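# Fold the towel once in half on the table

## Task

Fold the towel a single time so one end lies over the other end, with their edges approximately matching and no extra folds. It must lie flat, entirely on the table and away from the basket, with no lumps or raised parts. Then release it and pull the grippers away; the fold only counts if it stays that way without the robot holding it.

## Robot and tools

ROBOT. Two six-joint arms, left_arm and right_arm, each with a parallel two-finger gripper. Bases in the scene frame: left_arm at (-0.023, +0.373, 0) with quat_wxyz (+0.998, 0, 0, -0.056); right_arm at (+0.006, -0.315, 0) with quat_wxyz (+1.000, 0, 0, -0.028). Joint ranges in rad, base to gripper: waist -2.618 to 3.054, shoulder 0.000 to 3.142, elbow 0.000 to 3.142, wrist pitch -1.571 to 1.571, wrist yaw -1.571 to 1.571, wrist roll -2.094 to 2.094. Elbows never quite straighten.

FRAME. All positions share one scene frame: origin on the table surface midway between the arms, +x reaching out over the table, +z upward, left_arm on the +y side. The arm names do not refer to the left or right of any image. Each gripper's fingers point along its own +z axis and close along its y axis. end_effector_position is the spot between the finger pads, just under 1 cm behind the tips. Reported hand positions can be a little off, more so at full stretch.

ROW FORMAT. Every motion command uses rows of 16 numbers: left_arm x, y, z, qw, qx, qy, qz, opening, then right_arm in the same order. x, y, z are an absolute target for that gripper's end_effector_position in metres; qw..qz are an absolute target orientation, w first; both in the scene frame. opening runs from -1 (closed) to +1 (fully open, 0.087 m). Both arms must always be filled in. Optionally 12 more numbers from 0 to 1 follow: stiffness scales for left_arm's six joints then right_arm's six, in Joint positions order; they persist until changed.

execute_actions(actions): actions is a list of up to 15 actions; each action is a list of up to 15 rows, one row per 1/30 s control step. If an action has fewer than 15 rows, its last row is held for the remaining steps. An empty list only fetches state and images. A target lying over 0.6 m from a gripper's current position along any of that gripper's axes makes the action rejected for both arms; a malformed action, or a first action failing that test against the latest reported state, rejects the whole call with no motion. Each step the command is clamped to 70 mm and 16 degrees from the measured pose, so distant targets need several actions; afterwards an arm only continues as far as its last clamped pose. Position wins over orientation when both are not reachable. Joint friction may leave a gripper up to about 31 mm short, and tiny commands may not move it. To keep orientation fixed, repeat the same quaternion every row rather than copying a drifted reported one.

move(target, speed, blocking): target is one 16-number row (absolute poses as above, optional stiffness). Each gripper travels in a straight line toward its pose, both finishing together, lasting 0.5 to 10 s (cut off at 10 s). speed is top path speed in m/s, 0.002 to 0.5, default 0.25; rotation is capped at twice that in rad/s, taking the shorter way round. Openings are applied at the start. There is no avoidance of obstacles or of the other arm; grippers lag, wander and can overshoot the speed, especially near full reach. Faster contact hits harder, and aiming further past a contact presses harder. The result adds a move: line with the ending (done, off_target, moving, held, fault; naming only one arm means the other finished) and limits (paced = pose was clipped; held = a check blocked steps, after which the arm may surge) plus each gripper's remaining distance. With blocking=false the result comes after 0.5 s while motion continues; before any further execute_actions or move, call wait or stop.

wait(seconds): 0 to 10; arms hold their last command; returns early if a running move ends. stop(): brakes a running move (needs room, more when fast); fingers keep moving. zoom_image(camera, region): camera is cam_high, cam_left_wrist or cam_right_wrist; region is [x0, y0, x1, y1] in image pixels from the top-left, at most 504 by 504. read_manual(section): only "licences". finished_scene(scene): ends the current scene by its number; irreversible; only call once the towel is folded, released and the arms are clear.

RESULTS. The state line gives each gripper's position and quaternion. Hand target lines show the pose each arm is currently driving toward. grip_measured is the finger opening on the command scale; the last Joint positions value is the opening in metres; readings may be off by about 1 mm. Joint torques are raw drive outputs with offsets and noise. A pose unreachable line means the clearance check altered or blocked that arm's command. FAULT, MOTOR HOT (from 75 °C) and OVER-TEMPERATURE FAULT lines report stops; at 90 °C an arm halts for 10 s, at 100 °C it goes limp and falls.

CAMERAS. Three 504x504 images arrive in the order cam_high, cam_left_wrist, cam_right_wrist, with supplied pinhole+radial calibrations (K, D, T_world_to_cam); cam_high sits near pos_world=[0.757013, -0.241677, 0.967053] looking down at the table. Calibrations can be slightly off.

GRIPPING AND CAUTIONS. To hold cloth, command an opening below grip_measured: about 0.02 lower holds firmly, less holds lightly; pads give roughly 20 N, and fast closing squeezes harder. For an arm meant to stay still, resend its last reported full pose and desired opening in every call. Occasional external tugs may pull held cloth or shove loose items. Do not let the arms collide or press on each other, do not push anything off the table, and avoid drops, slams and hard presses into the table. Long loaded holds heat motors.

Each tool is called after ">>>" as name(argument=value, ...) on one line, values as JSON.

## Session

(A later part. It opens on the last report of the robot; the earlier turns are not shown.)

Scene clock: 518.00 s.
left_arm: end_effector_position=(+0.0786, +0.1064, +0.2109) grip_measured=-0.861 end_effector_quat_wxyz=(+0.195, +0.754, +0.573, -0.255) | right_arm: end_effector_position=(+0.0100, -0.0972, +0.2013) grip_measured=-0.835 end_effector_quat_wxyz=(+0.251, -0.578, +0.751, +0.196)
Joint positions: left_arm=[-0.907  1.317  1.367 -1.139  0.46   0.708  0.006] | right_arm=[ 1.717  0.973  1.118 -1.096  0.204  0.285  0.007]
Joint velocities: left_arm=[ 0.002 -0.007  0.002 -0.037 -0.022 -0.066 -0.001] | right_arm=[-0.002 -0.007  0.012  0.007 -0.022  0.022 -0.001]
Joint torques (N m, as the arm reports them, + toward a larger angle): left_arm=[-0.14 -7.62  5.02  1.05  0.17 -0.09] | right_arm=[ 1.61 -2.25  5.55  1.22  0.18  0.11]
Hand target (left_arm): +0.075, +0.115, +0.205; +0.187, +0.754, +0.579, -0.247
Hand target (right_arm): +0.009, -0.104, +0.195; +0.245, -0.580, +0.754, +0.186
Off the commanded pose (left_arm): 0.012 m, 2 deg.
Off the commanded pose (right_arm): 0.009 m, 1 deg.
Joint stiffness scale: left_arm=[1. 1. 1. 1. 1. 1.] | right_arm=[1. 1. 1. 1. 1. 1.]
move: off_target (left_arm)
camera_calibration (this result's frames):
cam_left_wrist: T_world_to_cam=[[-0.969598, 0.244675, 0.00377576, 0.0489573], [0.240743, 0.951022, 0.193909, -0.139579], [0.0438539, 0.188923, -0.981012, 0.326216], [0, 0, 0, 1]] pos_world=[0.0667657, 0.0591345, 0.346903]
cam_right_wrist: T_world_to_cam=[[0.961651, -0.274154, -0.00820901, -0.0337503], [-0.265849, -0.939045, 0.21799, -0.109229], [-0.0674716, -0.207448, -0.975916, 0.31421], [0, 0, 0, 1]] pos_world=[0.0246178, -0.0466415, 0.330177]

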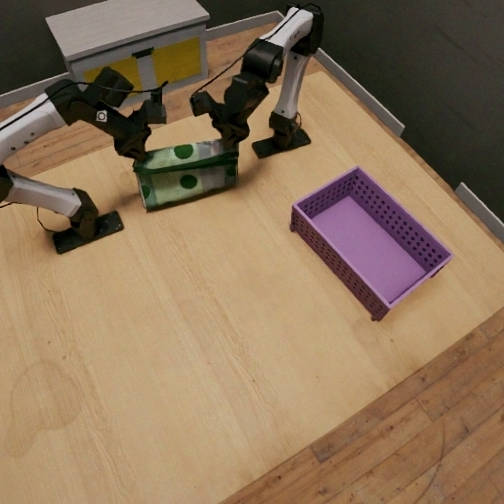

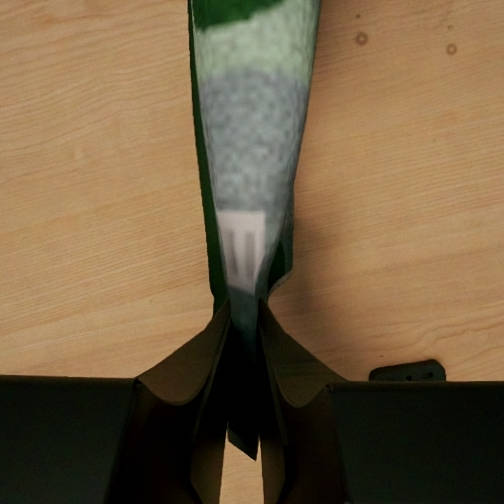

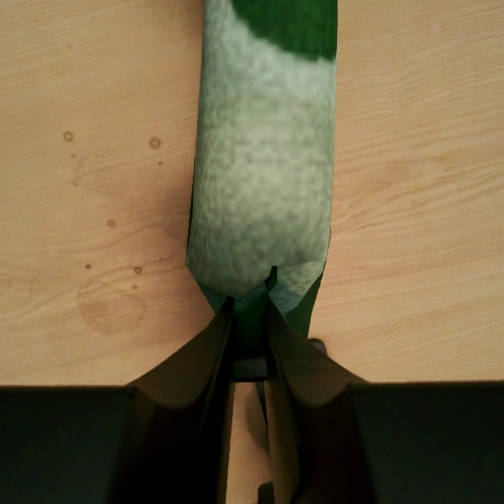

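>>> move(target=[0.22,0.077,0.12,0.1881,0.7545,0.579,-0.2452,-0.97,0.155,-0.143,0.11,0.2452,-0.579,0.7545,0.1881,-0.97], speed=0.2)

>>> zoom_image(camera="cam_high", region=[90, 110, 290, 280])

Scene clock: 522.87 s.
left_arm: end_effector_position=(+0.2155, +0.0711, +0.1226) grip_measured=-0.861 end_effector_quat_wxyz=(+0.198, +0.757, +0.569, -0.252) | right_arm: end_effector_position=(+0.1577, -0.1407, +0.1191) grip_measured=-0.835 end_effector_quat_wxyz=(+0.262, -0.577, +0.749, +0.194)
Joint positions: left_arm=[-0.622  1.756  1.453 -0.933  0.571  1.02   0.006] | right_arm=[ 0.72   0.986  0.793 -0.813 -0.371 -0.539  0.007]
Joint velocities: left_arm=[-0.017  0.012  0.007  0.007 -0.022 -0.037 -0.001] | right_arm=[ 0.007 -0.002  0.012 -0.022  0.007 -0.125 -0.   ]
Joint torques (N m, as the arm reports them, + toward a larger angle): left_arm=[ 1.59 -9.29  9.14  0.65  0.25  0.06] | right_arm=[-0.5  -0.98  6.4   1.17 -0.18 -0.04]
Hand target (left_arm): +0.222, +0.077, +0.121; +0.190, +0.755, +0.579, -0.243
Hand target (right_arm): +0.155, -0.146, +0.110; +0.246, -0.577, +0.755, +0.194
Off the commanded pose (left_arm): 0.008 m, 2 deg.
Off the commanded pose (right_arm): 0.010 m, 2 deg.
Joint stiffness scale: left_arm=[1. 1. 1. 1. 1. 1.] | right_arm=[1. 1. 1. 1. 1. 1.]
move: done
camera_calibration (this result's frames):
cam_left_wrist: T_world_to_cam=[[-0.967859, 0.251386, -0.00733383, 0.191188], [0.24521, 0.949754, 0.194522, -0.122719], [0.0558655, 0.186472, -0.980871, 0.237839], [0, 0, 0, 1]] pos_world=[0.201848, 0.0241403, 0.258563]
cam_right_wrist: T_world_to_cam=[[0.960334, -0.278736, 0.00799635, -0.190731], [-0.274537, -0.940064, 0.20226, -0.0898128], [-0.04886, -0.196432, -0.979299, 0.233941], [0, 0, 0, 1]] pos_world=[0.169939, -0.0916398, 0.248789]

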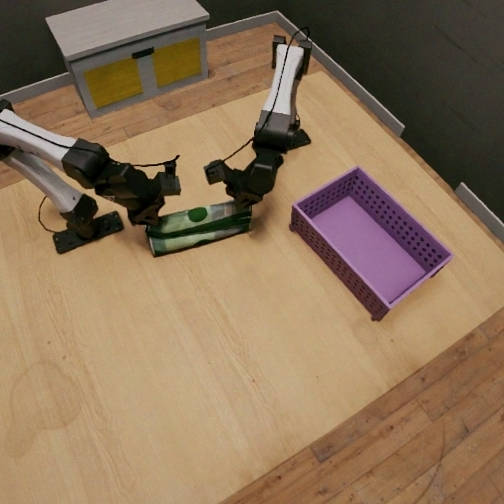

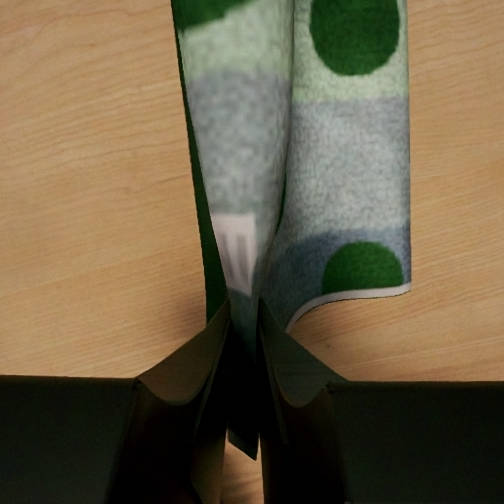

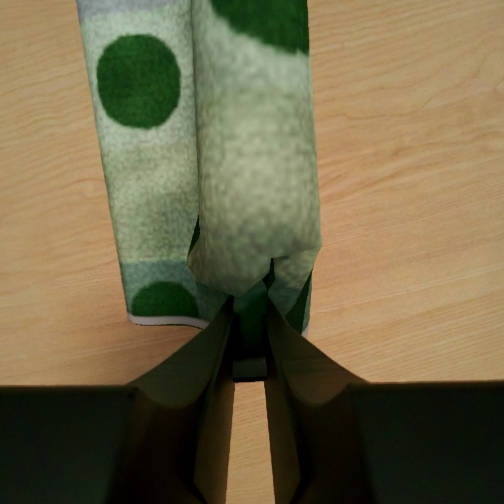

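Region (90, 110, 290, 280) of cam_high's 504x504 image, scaled by 2.520, with more detail than that image has; it fills the top 428 rows of this view, and the rest is white.

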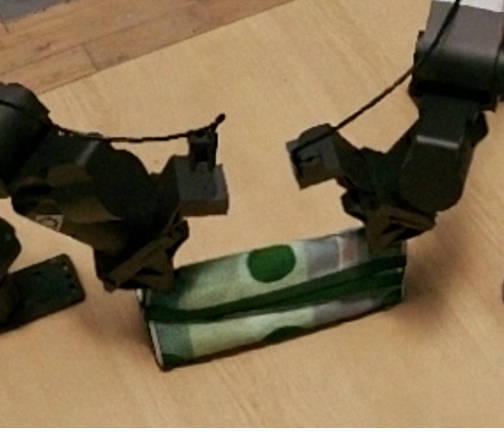

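>>> move(target=[0.325,0.045,0.03,0.1881,0.7545,0.579,-0.2452,-0.97,0.262,-0.176,0.015,0.2452,-0.579,0.7545,0.1881,-0.97], speed=0.12)

>>> zoom_image(camera="cam_high", region=[100, 150, 320, 330])

Scene clock: 533.97 s.
left_arm: end_effector_position=(+0.3215, +0.0402, +0.0382) grip_measured=-0.861 end_effector_quat_wxyz=(+0.199, +0.756, +0.572, -0.248) | right_arm: end_effector_position=(+0.2569, -0.1731, +0.0208) grip_measured=-0.835 end_effector_quat_wxyz=(+0.252, -0.577, +0.752, +0.195)
Joint positions: left_arm=[-0.517  2.216  1.776 -0.857  0.595  1.134  0.006] | right_arm=[ 0.354  1.476  0.732 -0.445 -0.539 -0.904  0.007]
Joint velocities: left_arm=[-0.022  0.007 -0.007 -0.022  0.051 -0.081  0.001] | right_arm=[ 0.027 -0.017  0.002 -0.007 -0.051  0.037 -0.   ]
Joint torques (N m, as the arm reports them, + toward a larger angle): left_arm=[  1.19 -12.95   8.92   0.65   0.36   0.04] | right_arm=[-0.39 -4.03  6.93  0.99 -0.16 -0.13]
Hand target (left_arm): +0.327, +0.046, +0.030; +0.189, +0.754, +0.579, -0.244
Hand target (right_arm): +0.259, -0.178, +0.015; +0.247, -0.578, +0.754, +0.190
Off the commanded pose (left_arm): 0.010 m, 2 deg.
Off the commanded pose (right_arm): 0.008 m, 1 deg.
Joint stiffness scale: left_arm=[1. 1. 1. 1. 1. 1.] | right_arm=[1. 1. 1. 1. 1. 1.]
move: done
camera_calibration (this result's frames):
cam_left_wrist: T_world_to_cam=[[-0.969615, 0.244388, -0.0109824, 0.301928], [0.237396, 0.950815, 0.198983, -0.100679], [0.0590714, 0.19033, -0.979941, 0.153643], [0, 0, 0, 1]] pos_world=[0.307579, -0.00730359, 0.17391]
cam_right_wrist: T_world_to_cam=[[0.960861, -0.276975, -0.00561256, -0.293783], [-0.269207, -0.938312, 0.217023, -0.0745089], [-0.0653762, -0.207018, -0.97615, 0.138564], [0, 0, 0, 1]] pos_world=[0.271285, -0.122598, 0.14978]

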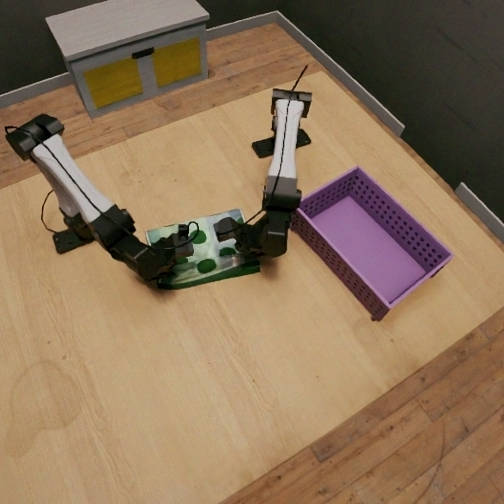

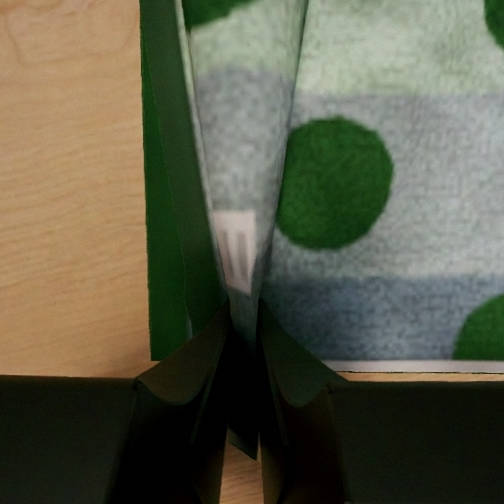

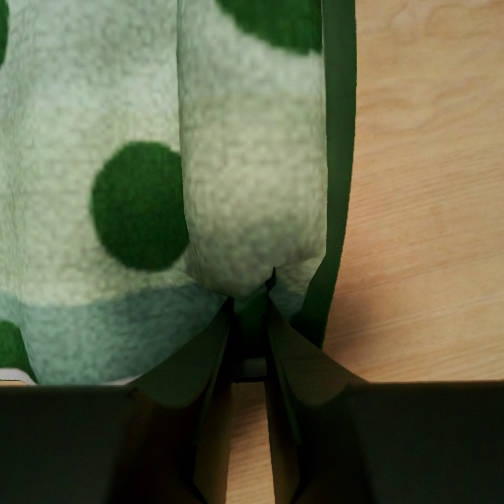

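Region (100, 150, 320, 330) of cam_high's 504x504 image, scaled by 2.291, with more detail than that image has; it fills the top 412 rows of this view, and the rest is white.

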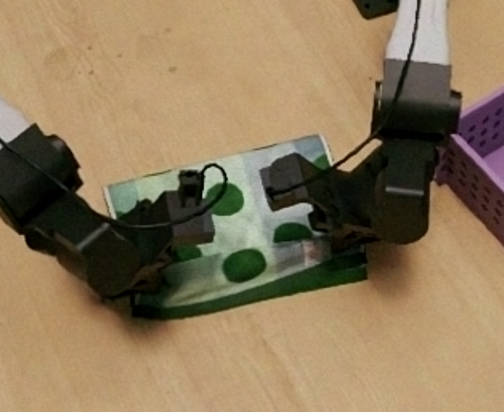

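>>> execute_actions(actions=[[[0.328,0.046,0.022,0.1881,0.7545,0.579,-0.2452,-0.97,0.264,-0.180,0.008,0.2452,-0.579,0.7545,0.1881,-0.97],[0.328,0.046,0.018,0.1881,0.7545,0.579,-0.2452,-0.97,0.265,-0.181,0.004,0.2452,-0.579,0.7545,0.1881,-0.97],[0.329,0.047,0.014,0.1881,0.7545,0.579,-0.2452,-0.97,0.266,-0.182,0.0,0.2452,-0.579,0.7545,0.1881,-0.97]],[[0.330,0.047,0.014,0.1881,0.7545,0.579,-0.2452,-0.82,0.267,-0.182,0.0,0.2452,-0.579,0.7545,0.1881,-0.8],[0.3315,0.0466,0.014,0.1881,0.7545,0.579,-0.2452,-0.76,0.2685,-0.1824,0.0,0.2452,-0.579,0.7545,0.1881,-0.76],[0.333,0.0462,0.014,0.1881,0.7545,0.579,-0.2452,-0.7,0.270,-0.1828,0.0,0.2452,-0.579,0.7545,0.1881,-0.7],[0.3345,0.0458,0.014,0.1881,0.7545,0.579,-0.2452,-0.64,0.2715,-0.1832,0.0,0.2452,-0.579,0.7545,0.1881,-0.64],[0.336,0.0454,0.014,0.1881,0.7545,0.579,-0.2452,-0.58,0.273,-0.1836,0.0,0.2452,-0.579,0.7545,0.1881,-0.58],[0.3375,0.045,0.014,0.1881,0.7545,0.579,-0.2452,-0.52,0.2745,-0.184,0.0,0.2452,-0.579,0.7545,0.1881,-0.52],[0.339,0.0446,0.014,0.1881,0.7545,0.579,-0.2452,-0.46,0.276,-0.1844,0.0,0.2452,-0.579,0.7545,0.1881,-0.46],[0.3405,0.0442,0.014,0.1881,0.7545,0.579,-0.2452,-0.4,0.2775,-0.1848,0.0,0.2452,-0.579,0.7545,0.1881,-0.4],[0.342,0.0438,0.014,0.1881,0.7545,0.579,-0.2452,-0.34,0.279,-0.1852,0.0,0.2452,-0.579,0.7545,0.1881,-0.34],[0.3435,0.0434,0.014,0.1881,0.7545,0.579,-0.2452,-0.28,0.2805,-0.1856,0.0,0.2452,-0.579,0.7545,0.1881,-0.28],[0.345,0.043,0.014,0.1881,0.7545,0.579,-0.2452,-0.22,0.282,-0.186,0.0,0.2452,-0.579,0.7545,0.1881,-0.22],[0.3465,0.0426,0.014,0.1881,0.7545,0.579,-0.2452,-0.16,0.2835,-0.1864,0.0,0.2452,-0.579,0.7545,0.1881,-0.16],[0.348,0.0422,0.014,0.1881,0.7545,0.579,-0.2452,-0.1,0.285,-0.1868,0.0,0.2452,-0.579,0.7545,0.1881,-0.1],[0.3495,0.0418,0.014,0.1881,0.7545,0.579,-0.2452,-0.04,0.2865,-0.1872,0.0,0.2452,-0.579,0.7545,0.1881,-0.04],[0.351,0.0414,0.014,0.1881,0.7545,0.579,-0.2452,0.02,0.288,-0.1876,0.0,0.2452,-0.579,0.7545,0.1881,0.02]],[[0.3525,0.041,0.014,0.1881,0.7545,0.579,-0.2452,0.09,0.2895,-0.188,0.0,0.2452,-0.579,0.7545,0.1881,0.09],[0.354,0.0406,0.014,0.1881,0.7545,0.579,-0.2452,0.16,0.291,-0.1884,0.0,0.2452,-0.579,0.7545,0.1881,0.16],[0.3555,0.0402,0.014,0.1881,0.7545,0.579,-0.2452,0.23,0.2925,-0.1888,0.0,0.2452,-0.579,0.7545,0.1881,0.23],[0.357,0.0398,0.014,0.1881,0.7545,0.579,-0.2452,0.3,0.294,-0.1892,0.0,0.2452,-0.579,0.7545,0.1881,0.3],[0.3585,0.0394,0.014,0.1881,0.7545,0.579,-0.2452,0.37,0.2955,-0.1896,0.0,0.2452,-0.579,0.7545,0.1881,0.37],[0.360,0.039,0.014,0.1881,0.7545,0.579,-0.2452,0.44,0.297,-0.19,0.0,0.2452,-0.579,0.7545,0.1881,0.44],[0.3615,0.0386,0.014,0.1881,0.7545,0.579,-0.2452,0.51,0.2985,-0.1904,0.0,0.2452,-0.579,0.7545,0.1881,0.51],[0.363,0.0382,0.014,0.1881,0.7545,0.579,-0.2452,0.58,0.300,-0.1908,0.0,0.2452,-0.579,0.7545,0.1881,0.58],[0.3645,0.0378,0.014,0.1881,0.7545,0.579,-0.2452,0.65,0.3015,-0.1912,0.0,0.2452,-0.579,0.7545,0.1881,0.65],[0.366,0.0374,0.014,0.1881,0.7545,0.579,-0.2452,0.72,0.303,-0.1916,0.0,0.2452,-0.579,0.7545,0.1881,0.72],[0.3675,0.037,0.014,0.1881,0.7545,0.579,-0.2452,0.79,0.3045,-0.192,0.0,0.2452,-0.579,0.7545,0.1881,0.79],[0.369,0.0366,0.014,0.1881,0.7545,0.579,-0.2452,0.86,0.306,-0.1924,0.0,0.2452,-0.579,0.7545,0.1881,0.86],[0.370,0.0362,0.014,0.1881,0.7545,0.579,-0.2452,0.93,0.307,-0.1928,0.0,0.2452,-0.579,0.7545,0.1881,0.93],[0.371,0.036,0.014,0.1881,0.7545,0.579,-0.2452,1,0.308,-0.193,0.0,0.2452,-0.579,0.7545,0.1881,1]]])

Scene clock: 558.03 s.
left_arm: end_effector_position=(+0.3670, +0.0303, +0.0275) grip_measured=+0.982 end_effector_quat_wxyz=(+0.204, +0.755, +0.573, -0.244) | right_arm: end_effector_position=(+0.3069, -0.1831, +0.0124) grip_measured=+0.979 end_effector_quat_wxyz=(+0.267, -0.571, +0.749, +0.201)
Joint positions: left_arm=[-0.48   2.41   2.068 -0.964  0.599  1.169  0.087] | right_arm=[ 0.256  1.665  0.874 -0.424 -0.595 -0.992  0.087]
Joint velocities: left_arm=[ 0.012  0.125  0.212 -0.198  0.037 -0.022  0.013] | right_arm=[-0.027  0.081  0.071 -0.066 -0.007  0.007  0.014]
Joint torques (N m, as the arm reports them, + toward a larger angle): left_arm=[  1.12 -14.08   8.56   0.69   0.37   0.12] | right_arm=[ 0.05 -4.52  6.86  0.79  0.07 -0.22]
Hand target (left_arm): +0.370, +0.037, +0.014; +0.189, +0.754, +0.579, -0.245
Hand target (right_arm): +0.307, -0.193, +0.000; +0.246, -0.579, +0.754, +0.189
Off the commanded pose (left_arm): 0.015 m, 2 deg.
Off the commanded pose (right_arm): 0.016 m, 3 deg.
Joint stiffness scale: left_arm=[1. 1. 1. 1. 1. 1.] | right_arm=[1. 1. 1. 1. 1. 1.]
camera_calibration (this result's frames):
cam_left_wrist: T_world_to_cam=[[-0.971274, 0.236948, -0.0219403, 0.349494], [0.228016, 0.953091, 0.199064, -0.0965718], [0.0680791, 0.188343, -0.979741, 0.139119], [0, 0, 0, 1]] pos_world=[0.352004, -0.0169726, 0.163193]
cam_right_wrist: T_world_to_cam=[[0.958544, -0.284943, 0.000518242, -0.345523], [-0.280101, -0.941917, 0.185297, -0.0655253], [-0.052311, -0.17776, -0.982682, 0.132929], [0, 0, 0, 1]] pos_world=[0.319799, -0.136544, 0.142948]

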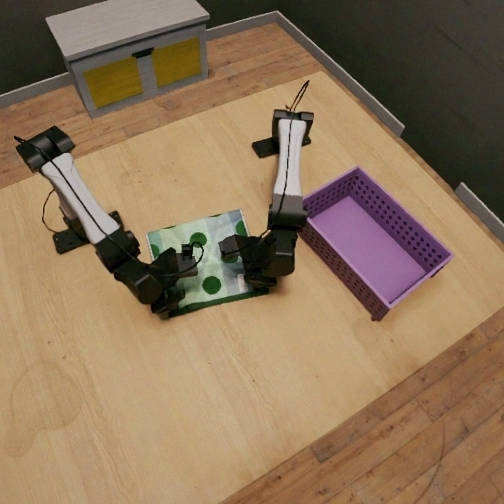

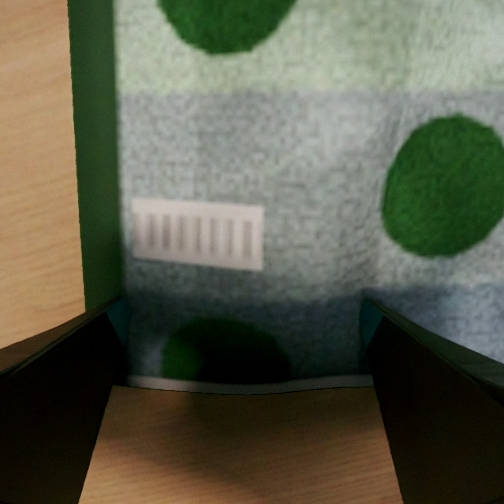

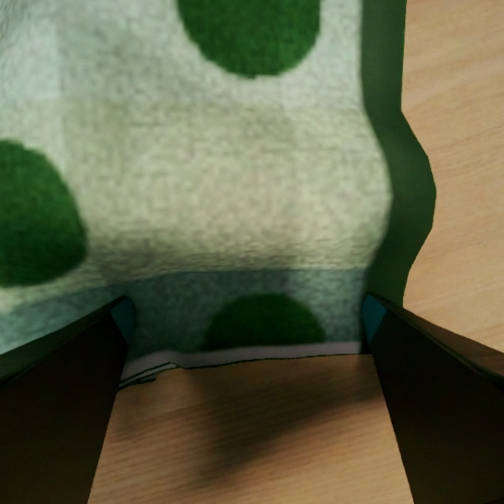

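Lift off and move back toward the fold to inspect.

>>> move(target=[0.36,0.045,0.08,0.1881,0.7545,0.579,-0.2452,1,0.30,-0.205,0.07,0.2452,-0.579,0.7545,0.1881,1], speed=0.15)

>>> move(target=[0.16,0.17,0.16,0.1881,0.7545,0.579,-0.2452,1,0.13,-0.20,0.16,0.2452,-0.579,0.7545,0.1881,1])

>>> zoom_image(camera="cam_high", region=[120, 180, 300, 340])

Scene clock: 562.10 s.
left_arm: end_effector_position=(+0.3526, +0.0404, +0.0751) grip_measured=+0.989 end_effector_quat_wxyz=(+0.184, +0.756, +0.576, -0.251) | right_arm: end_effector_position=(+0.2922, -0.1996, +0.0612) grip_measured=+0.987 end_effector_quat_wxyz=(+0.235, -0.577, +0.756, +0.203)
Joint positions: left_arm=[-0.479  2.368  2.189 -1.175  0.601  1.18   0.087] | right_arm=[ 0.224  1.569  1.011 -0.75  -0.581 -1.056  0.087]
Joint velocities: left_arm=[ 0.007 -0.007  0.007 -0.022 -0.022  0.007  0.   ] | right_arm=[-0.022 -0.012  0.007 -0.037  0.051  0.022 -0.001]
Joint torques (N m, as the arm reports them, + toward a larger angle): left_arm=[  1.37 -16.8    8.93   0.59   0.41   0.07] | right_arm=[-0.39 -7.86  9.5   0.72 -0.14 -0.07]
Hand target (left_arm): +0.359, +0.046, +0.080; +0.189, +0.754, +0.579, -0.245
Hand target (right_arm): +0.301, -0.204, +0.070; +0.245, -0.579, +0.755, +0.188
Off the commanded pose (left_arm): 0.010 m, 1 deg.
Off the commanded pose (right_arm): 0.013 m, 2 deg.
Joint stiffness scale: left_arm=[1. 1. 1. 1. 1. 1.] | right_arm=[1. 1. 1. 1. 1. 1.]
move: off_target (right_arm)
camera_calibration (this result's frames):
cam_left_wrist: T_world_to_cam=[[-0.969318, 0.245245, 0.0166815, 0.33022], [0.243087, 0.946287, 0.21319, -0.118554], [0.0364985, 0.210704, -0.976868, 0.194857], [0, 0, 0, 1]] pos_world=[0.341795, -0.00985612, 0.210115]
cam_right_wrist: T_world_to_cam=[[0.96167, -0.271623, -0.0375716, -0.332], [-0.255617, -0.937606, 0.235701, -0.103601], [-0.099249, -0.217062, -0.971099, 0.182326], [0, 0, 0, 1]] pos_world=[0.310888, -0.14774, 0.189002]

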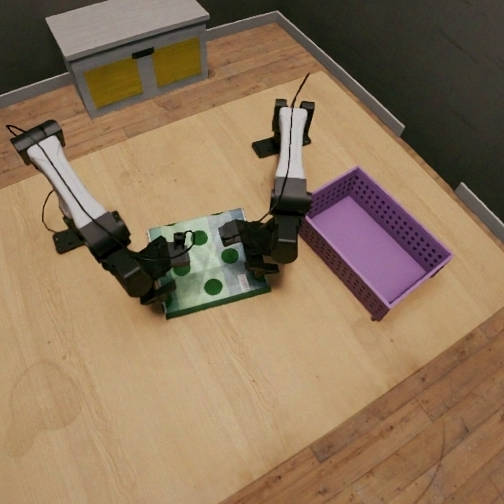

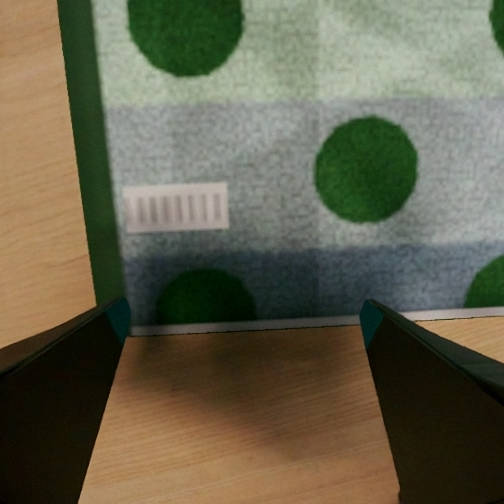

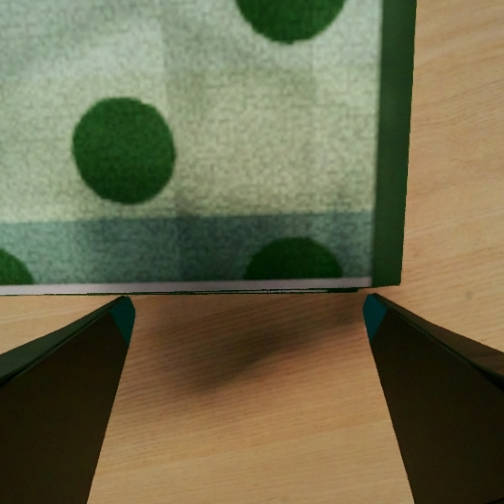

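Scene clock: 563.73 s.
left_arm: end_effector_position=(+0.1681, +0.1619, +0.1683) grip_measured=+0.989 end_effector_quat_wxyz=(+0.209, +0.755, +0.573, -0.242) | right_arm: end_effector_position=(+0.1314, -0.1975, +0.1527) grip_measured=+0.987 end_effector_quat_wxyz=(+0.234, -0.579, +0.756, +0.194)
Joint positions: left_arm=[-0.489  1.4    1.281 -1.169  0.594  1.155  0.087] | right_arm=[ 0.485  0.88   0.924 -1.206 -0.477 -0.776  0.087]
Joint velocities: left_arm=[-0.002 -0.007 -0.002  0.022 -0.007  0.022 -0.002] | right_arm=[ 0.002 -0.017 -0.007  0.037 -0.022 -0.051  0.   ]
Joint torques (N m, as the arm reports them, + toward a larger angle): left_arm=[-0.51 -7.11  4.46  0.62  0.4  -0.04] | right_arm=[ 1.7  -1.35  9.68  0.97 -0.1   0.15]
Hand target (left_arm): +0.158, +0.167, +0.159; +0.188, +0.755, +0.579, -0.245
Hand target (right_arm): +0.132, -0.197, +0.161; +0.244, -0.580, +0.755, +0.187
Off the commanded pose (left_arm): 0.014 m, 3 deg.
Off the commanded pose (right_arm): 0.008 m, 1 deg.
Joint stiffness scale: left_arm=[1. 1. 1. 1. 1. 1.] | right_arm=[1. 1. 1. 1. 1. 1.]
move: off_target (left_arm)
camera_calibration (this result's frames):
cam_left_wrist: T_world_to_cam=[[-0.971963, 0.232833, -0.0328103, 0.130805], [0.222153, 0.955044, 0.196315, -0.203524], [0.0770438, 0.183522, -0.979992, 0.26516], [0, 0, 0, 1]] pos_world=[0.151922, 0.115256, 0.304101]
cam_right_wrist: T_world_to_cam=[[0.961729, -0.272901, -0.0245493, -0.175644], [-0.258583, -0.933587, 0.248094, -0.164992], [-0.0906241, -0.232251, -0.968425, 0.251167], [0, 0, 0, 1]] pos_world=[0.14902, -0.143634, 0.279858]

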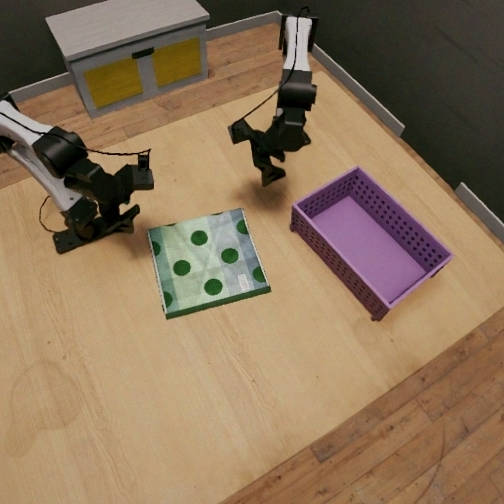

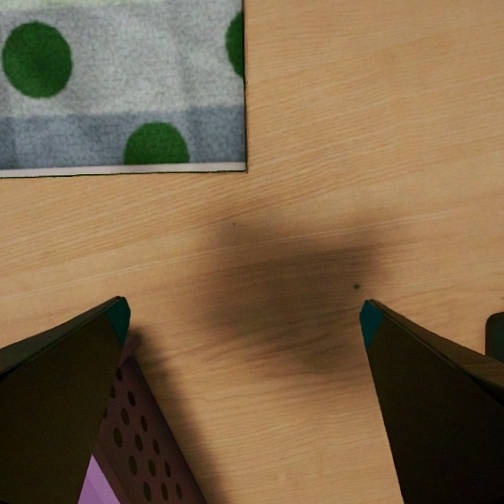

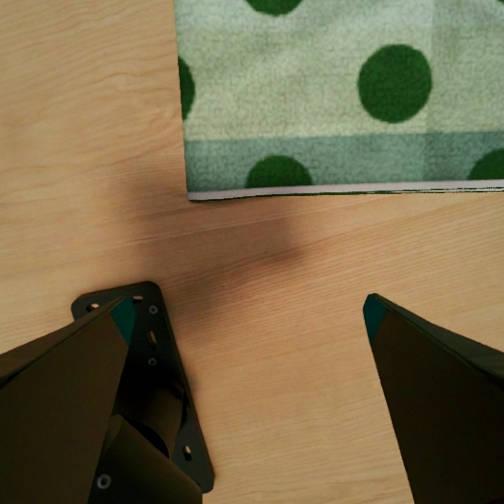

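Region (120, 180, 300, 340) of cam_high's 504x504 image, scaled by 2.800, with more detail than that image has.

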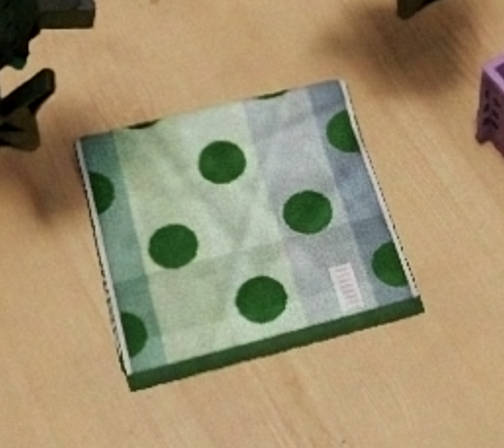

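>>> zoom_image(camera="cam_right_wrist", region=[160, 100, 360, 230])

>>> zoom_image(camera="cam_high", region=[135, 215, 195, 325])

>>> zoom_image(camera="cam_high", region=[215, 200, 285, 305])

Region (160, 100, 360, 230) of cam_right_wrist's 504x504 image, scaled by 2.520, with more detail than that image has; it fills the top 328 rows of this view, and the rest is white.

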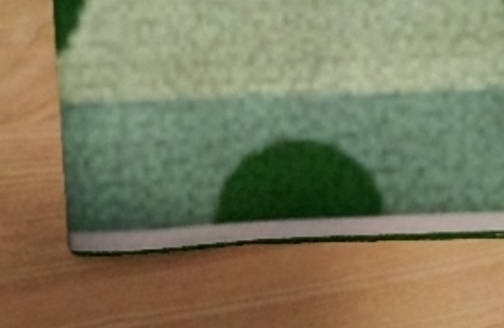

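Region (135, 215, 195, 325) of cam_high's 504x504 image, scaled by 4.582, with more detail than that image has; it fills the left 275 columns of this view, and the rest is white.

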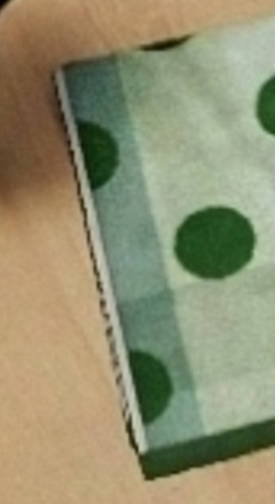

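Region (215, 200, 285, 305) of cam_high's 504x504 image, scaled by 4.800, with more detail than that image has.

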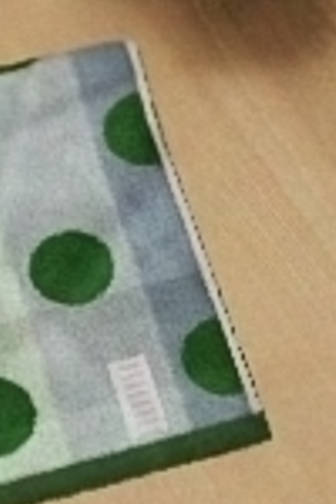

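>>> move(target=[0.05,0.22,0.2,0.1881,0.7545,0.579,-0.2452,1,-0.03,-0.17,0.22,0.2452,-0.579,0.7545,0.1881,1])

Scene clock: 573.17 s.
left_arm: end_effector_position=(+0.0549, +0.2131, +0.2074) grip_measured=+0.989 end_effector_quat_wxyz=(+0.204, +0.753, +0.575, -0.247) | right_arm: end_effector_position=(-0.0314, -0.1708, +0.2133) grip_measured=+0.987 end_effector_quat_wxyz=(+0.239, -0.586, +0.755, +0.175)
Joint positions: left_arm=[-0.65   0.982  1.185 -1.405  0.55   0.971  0.087] | right_arm=[ 2.224  0.891  1.195 -1.461  0.45   0.753  0.087]
Joint velocities: left_arm=[ 0.007 -0.007 -0.007  0.007 -0.051 -0.022 -0.   ] | right_arm=[-0.012  0.017 -0.002  0.022 -0.037  0.095 -0.001]
Joint torques (N m, as the arm reports them, + toward a larger angle): left_arm=[-0.58 -2.64  4.29  0.81  0.36 -0.05] | right_arm=[1.6  1.61 8.98 0.97 0.33 0.11]
Hand target (left_arm): +0.048, +0.219, +0.199; +0.187, +0.754, +0.579, -0.247
Hand target (right_arm): -0.033, -0.168, +0.220; +0.244, -0.582, +0.755, +0.179
Off the commanded pose (left_arm): 0.011 m, 2 deg.
Off the commanded pose (right_arm): 0.007 m, 2 deg.
Joint stiffness scale: left_arm=[1. 1. 1. 1. 1. 1.] | right_arm=[1. 1. 1. 1. 1. 1.]
move: off_target (left_arm); limits=paced
camera_calibration (this result's frames):
cam_left_wrist: T_world_to_cam=[[-0.97225, 0.233331, -0.016944, 0.00678134], [0.225647, 0.954417, 0.195377, -0.234875], [0.0617592, 0.186131, -0.980582, 0.303157], [0, 0, 0, 1]] pos_world=[0.0408693, 0.16616, 0.343274]
cam_right_wrist: T_world_to_cam=[[0.962102, -0.272351, 0.0136214, -0.0183121], [-0.266205, -0.927215, 0.263452, -0.1997], [-0.0591215, -0.257094, -0.964576, 0.29725], [0, 0, 0, 1]] pos_world=[-0.0179692, -0.113731, 0.339581]

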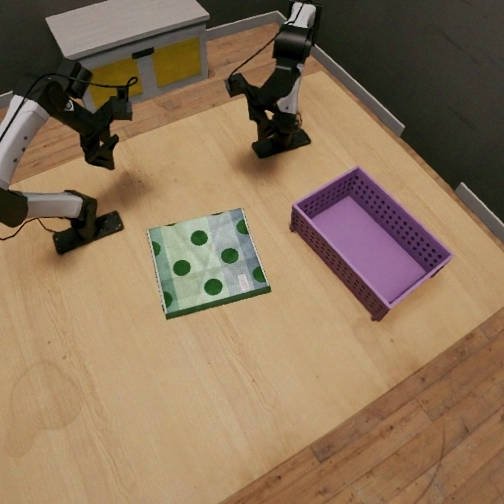

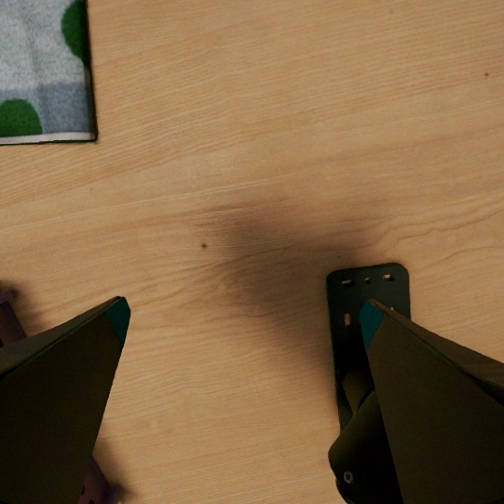

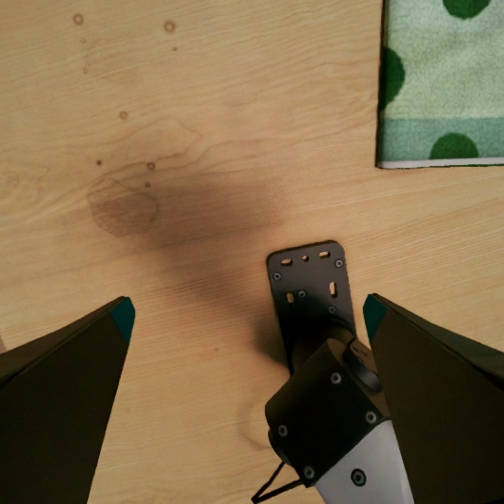

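>>> zoom_image(camera="cam_right_wrist", region=[350, 30, 504, 190])

>>> zoom_image(camera="cam_left_wrist", region=[0, 0, 150, 170])

Region (350, 30, 504, 190) of cam_right_wrist's 504x504 image, scaled by 3.150, with more detail than that image has; it fills the left 485 columns of this view, and the rest is white.

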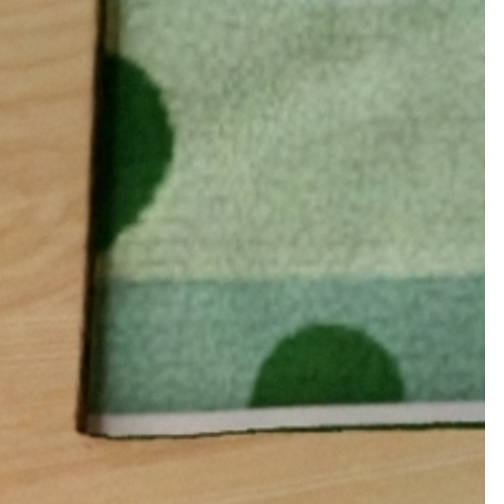

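Region (0, 0, 150, 170) of cam_left_wrist's 504x504 image, scaled by 2.965, with more detail than that image has; it fills the left 445 columns of this view, and the rest is white.

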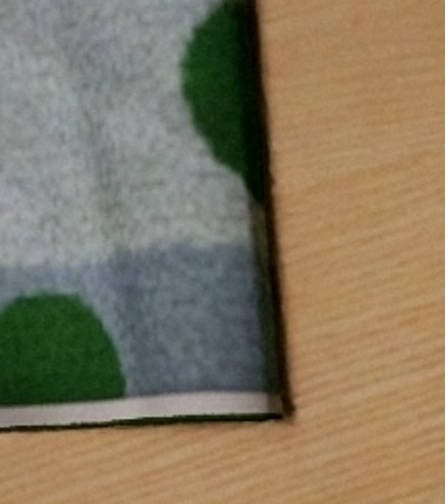

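>>> move(target=[0.160,0.043,0.075,-0.0864,0.130,0.9876,0.0114,0.2,0.118,-0.104,0.065,-0.0864,0.130,0.9876,0.0114,0.2], speed=0.35)

Scene clock: 596.07 s.
left_arm: end_effector_position=(+0.1594, +0.0427, +0.0791) grip_measured=+0.200 end_effector_quat_wxyz=(-0.085, +0.136, +0.987, +0.005) | right_arm: end_effector_position=(+0.0999, -0.1244, +0.0790) grip_measured=+0.200 end_effector_quat_wxyz=(-0.053, +0.022, +0.998, +0.022)
Joint positions: left_arm=[-0.834  2.249  2.005 -1.454  0.116 -0.665  0.053] | right_arm=[ 0.921  1.471  1.018 -1.151 -0.11   0.909  0.053]
Joint velocities: left_arm=[-0.027  0.012 -0.007  0.051 -0.022 -0.037 -0.002] | right_arm=[-0.002 -0.002  0.002  0.022  0.051 -0.007 -0.001]
Joint torques (N m, as the arm reports them, + toward a larger angle): left_arm=[  1.04 -12.82   8.57   0.02   0.09  -0.04] | right_arm=[ 0.92 -6.73  6.73  0.26  0.02  0.  ]
Hand target (left_arm): +0.164, +0.043, +0.076; -0.089, +0.128, +0.988, +0.010
Hand target (right_arm): +0.099, -0.124, +0.081; -0.050, +0.019, +0.998, +0.025
Off the commanded pose (left_arm): 0.004 m, 1 deg.
Off the commanded pose (right_arm): 0.031 m, 13 deg.
Joint stiffness scale: left_arm=[1. 1. 1. 1. 1. 1.] | right_arm=[1. 1. 1. 1. 1. 1.]
move: held (right_arm); limits=held; held on 31 of 101 steps (right_arm, left_arm), including the last (right_arm)
pose unreachable (left arm): on one or more control steps of this call, first in action 0 (counted from 0), this arm could not follow its commanded pose, so it was not sent that pose on those steps. It may still have moved: this result reports where it is.
cause: the commanded pose would bring a part of the arm too close to another arm (this arm's wrist (the part past joint 4) and the other arm's wrist (the part past joint 4)).
pose unreachable (right arm): on one or more control steps of this call, first in action 0 (counted from 0), this arm could not follow its commanded pose, so it was not sent that pose on those steps. On the call's last step it was still not sent that pose. It may still have moved: this result reports where it is.
cause: the commanded pose would bring a part of the arm too close to another arm (this arm's wrist (the part past joint 4) and the other arm's wrist (the part past joint 4)).
camera_calibration (this result's frames):
cam_left_wrist: T_world_to_cam=[[-0.249674, -0.96833, -0.00049767, 0.080809], [-0.507625, 0.130448, 0.851646, 0.0294049], [-0.824609, 0.212886, -0.524118, 0.306642], [0, 0, 0, 1]] pos_world=[0.287963, 0.00913412, 0.135714]
cam_right_wrist: T_world_to_cam=[[-0.0636827, -0.997525, -0.0297941, -0.114537], [-0.560842, 0.0110783, 0.827849, 0.0152943], [-0.82547, 0.0694294, -0.56016, 0.272634], [0, 0, 0, 1]] pos_world=[0.226335, -0.133352, 0.136645]

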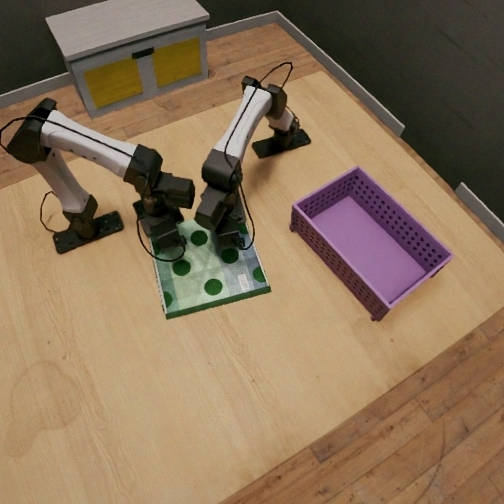

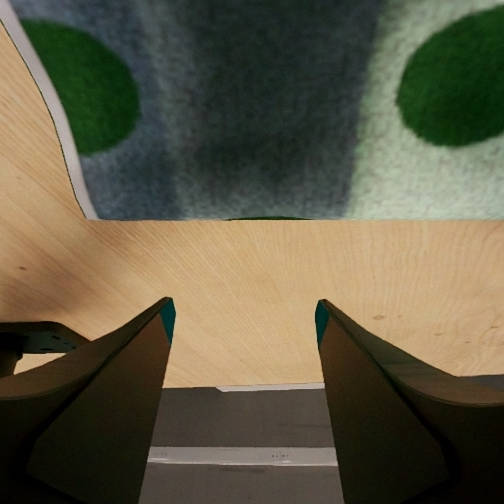

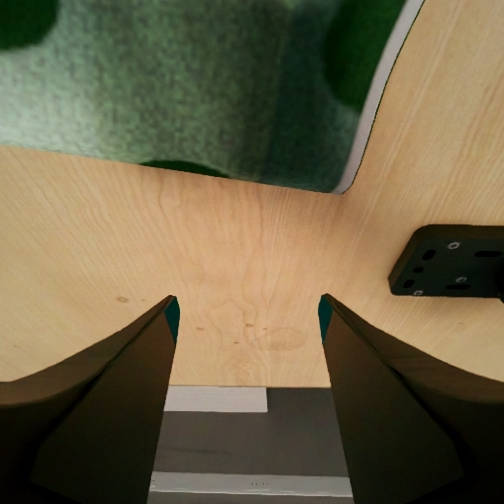

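>>> move(target=[0.168,0.071,0.055,-0.0864,0.130,0.9876,0.0114,0.0,0.113,-0.130,0.042,-0.0864,0.130,0.9876,0.0114,0.0], speed=0.15)

Scene clock: 599.43 s.
left_arm: end_effector_position=(+0.1670, +0.0644, +0.0555) grip_measured=+0.000 end_effector_quat_wxyz=(-0.088, +0.132, +0.987, +0.009) | right_arm: end_effector_position=(+0.1146, -0.1289, +0.0475) grip_measured=+0.000 end_effector_quat_wxyz=(-0.076, +0.118, +0.990, +0.013)
Joint positions: left_arm=[-0.789  2.208  1.843 -1.346  0.109 -0.628  0.044] | right_arm=[ 0.824  1.543  0.942 -1.046 -0.134  1.     0.044]
Joint velocities: left_arm=[-0.002  0.002 -0.002 -0.007 -0.037 -0.007 -0.001] | right_arm=[-0.007 -0.002 -0.007  0.051 -0.037 -0.051 -0.   ]
Joint torques (N m, as the arm reports them, + toward a larger angle): left_arm=[  0.92 -16.32   4.27   0.19   0.     0.06] | right_arm=[-0.34 -5.35  4.57  0.27 -0.11  0.1 ]
Hand target (left_arm): +0.168, +0.071, +0.055; -0.086, +0.130, +0.988, +0.012
Hand target (right_arm): +0.112, -0.131, +0.042; -0.087, +0.130, +0.988, +0.012
Off the commanded pose (left_arm): 0.007 m, 0 deg.
Off the commanded pose (right_arm): 0.006 m, 2 deg.
Joint stiffness scale: left_arm=[1. 1. 1. 1. 1. 1.] | right_arm=[1. 1. 1. 1. 1. 1.]
move: done; limits=held; held on 1 of 37 steps (left_arm)
pose unreachable (left arm): on one or more control steps of this call, first in action 0 (counted from 0), this arm could not follow its commanded pose, so it was not sent that pose on those steps. It may still have moved: this result reports where it is.
cause: the commanded pose would bring a part of the arm too close to another arm (this arm's wrist (the part past joint 4) and the other arm's wrist (the part past joint 4)).
camera_calibration (this result's frames):
cam_left_wrist: T_world_to_cam=[[-0.24195, -0.970251, -0.00852064, 0.10293], [-0.505048, 0.118435, 0.854927, 0.0507504], [-0.828485, 0.211153, -0.518679, 0.296371], [0, 0, 0, 1]] pos_world=[0.296074, 0.0312777, 0.111211]
cam_right_wrist: T_world_to_cam=[[-0.250689, -0.968062, 0.00333331, -0.0953821], [-0.504091, 0.133477, 0.853274, 0.0576481], [-0.826467, 0.212226, -0.521453, 0.284112], [0, 0, 0, 1]] pos_world=[0.239958, -0.160327, 0.0992794]

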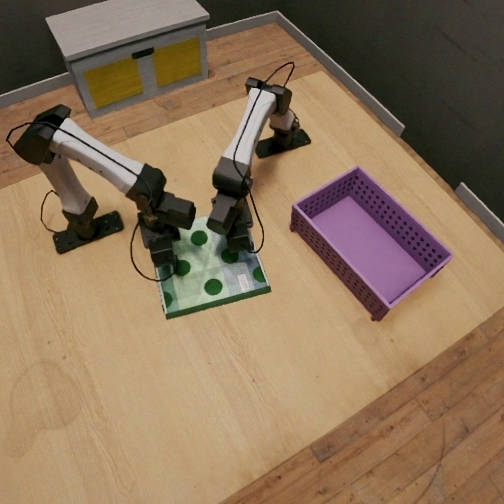

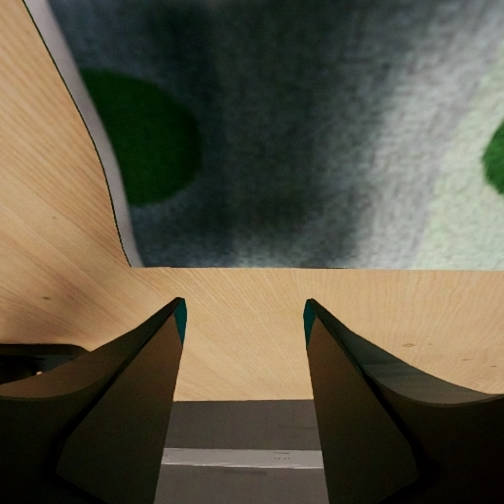

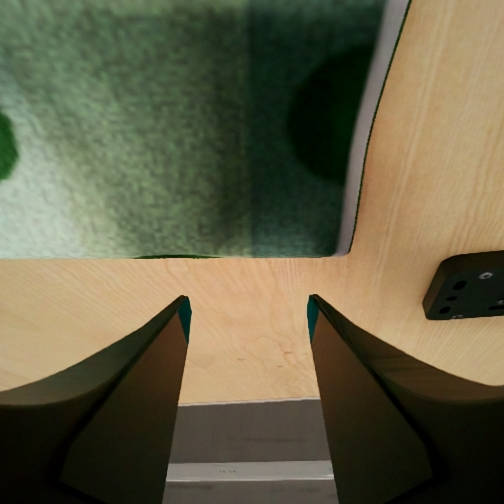

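>>> execute_actions(actions=[[[0.168,0.069,0.048,-0.0864,0.130,0.9876,0.0114,0.0,0.113,-0.130,0.036,-0.0864,0.130,0.9876,0.0114,0.0],[0.168,0.069,0.044,-0.0864,0.130,0.9876,0.0114,0.0,0.113,-0.130,0.032,-0.0864,0.130,0.9876,0.0114,0.0],[0.168,0.069,0.040,-0.0864,0.130,0.9876,0.0114,0.0,0.113,-0.130,0.028,-0.0864,0.130,0.9876,0.0114,0.0],[0.168,0.069,0.036,-0.0864,0.130,0.9876,0.0114,0.0,0.113,-0.130,0.024,-0.0864,0.130,0.9876,0.0114,0.0],[0.168,0.069,0.032,-0.0864,0.130,0.9876,0.0114,0.0,0.113,-0.130,0.020,-0.0864,0.130,0.9876,0.0114,0.0],[0.168,0.069,0.029,-0.0864,0.130,0.9876,0.0114,0.0,0.113,-0.130,0.016,-0.0864,0.130,0.9876,0.0114,0.0]]])

Scene clock: 603.23 s.
left_arm: end_effector_position=(+0.1682, +0.0630, +0.0383) grip_measured=+0.000 end_effector_quat_wxyz=(-0.081, +0.133, +0.988, +0.003) | right_arm: end_effector_position=(+0.1129, -0.1304, +0.0209) grip_measured=+0.000 end_effector_quat_wxyz=(-0.081, +0.119, +0.990, +0.008)
Joint positions: left_arm=[-0.789  2.208  1.779 -1.264  0.109 -0.627  0.044] | right_arm=[ 0.824  1.594  0.875 -0.942 -0.135  1.001  0.044]
Joint velocities: left_arm=[ 0.002 -0.017 -0.007  0.081 -0.007  0.022  0.   ] | right_arm=[-0.012  0.007 -0.022  0.007 -0.007  0.007 -0.   ]
Joint torques (N m, as the arm reports them, + toward a larger angle): left_arm=[  0.79 -13.82   4.45   0.18   0.02   0.05] | right_arm=[-0.29 -5.72  4.52  0.3  -0.1   0.1 ]
Hand target (left_arm): +0.168, +0.069, +0.029; -0.086, +0.130, +0.988, +0.012
Hand target (right_arm): +0.112, -0.131, +0.016; -0.086, +0.130, +0.988, +0.011
Off the commanded pose (left_arm): 0.011 m, 1 deg.
Off the commanded pose (right_arm): 0.005 m, 2 deg.
Joint stiffness scale: left_arm=[1. 1. 1. 1. 1. 1.] | right_arm=[1. 1. 1. 1. 1. 1.]
camera_calibration (this result's frames):
cam_left_wrist: T_world_to_cam=[[-0.242647, -0.970111, 0.00277143, 0.101361], [-0.514615, 0.131138, 0.847333, 0.0672792], [-0.822371, 0.204177, -0.531054, 0.288615], [0, 0, 0, 1]] pos_world=[0.296566, 0.0305799, 0.0959812]
cam_right_wrist: T_world_to_cam=[[-0.251707, -0.967671, 0.0160118, -0.097256], [-0.494518, 0.142819, 0.857353, 0.0797745], [-0.831923, 0.207884, -0.514479, 0.269067], [0, 0, 0, 1]] pos_world=[0.238813, -0.16144, 0.0715917]

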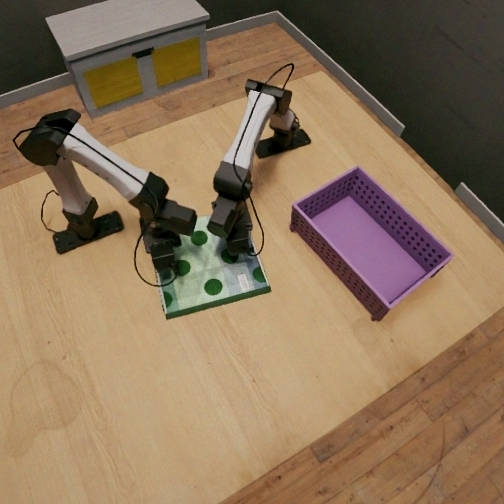

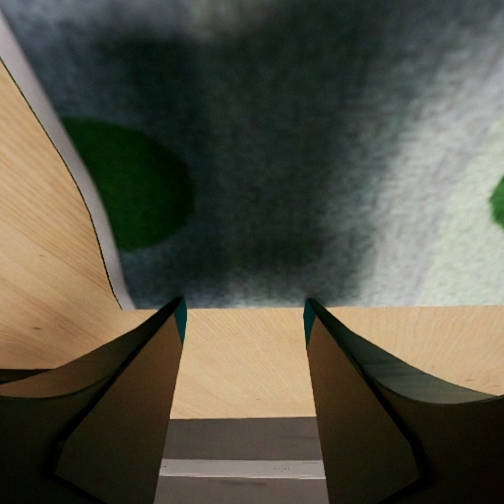

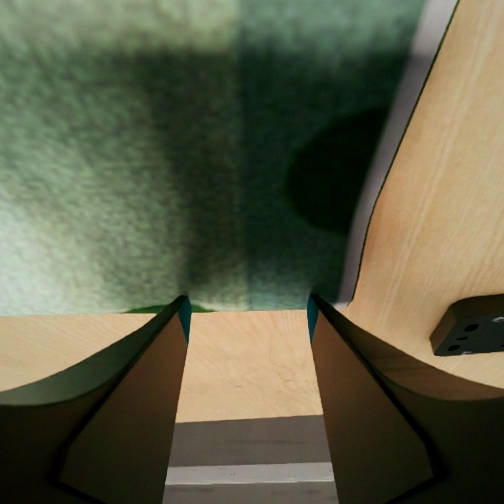

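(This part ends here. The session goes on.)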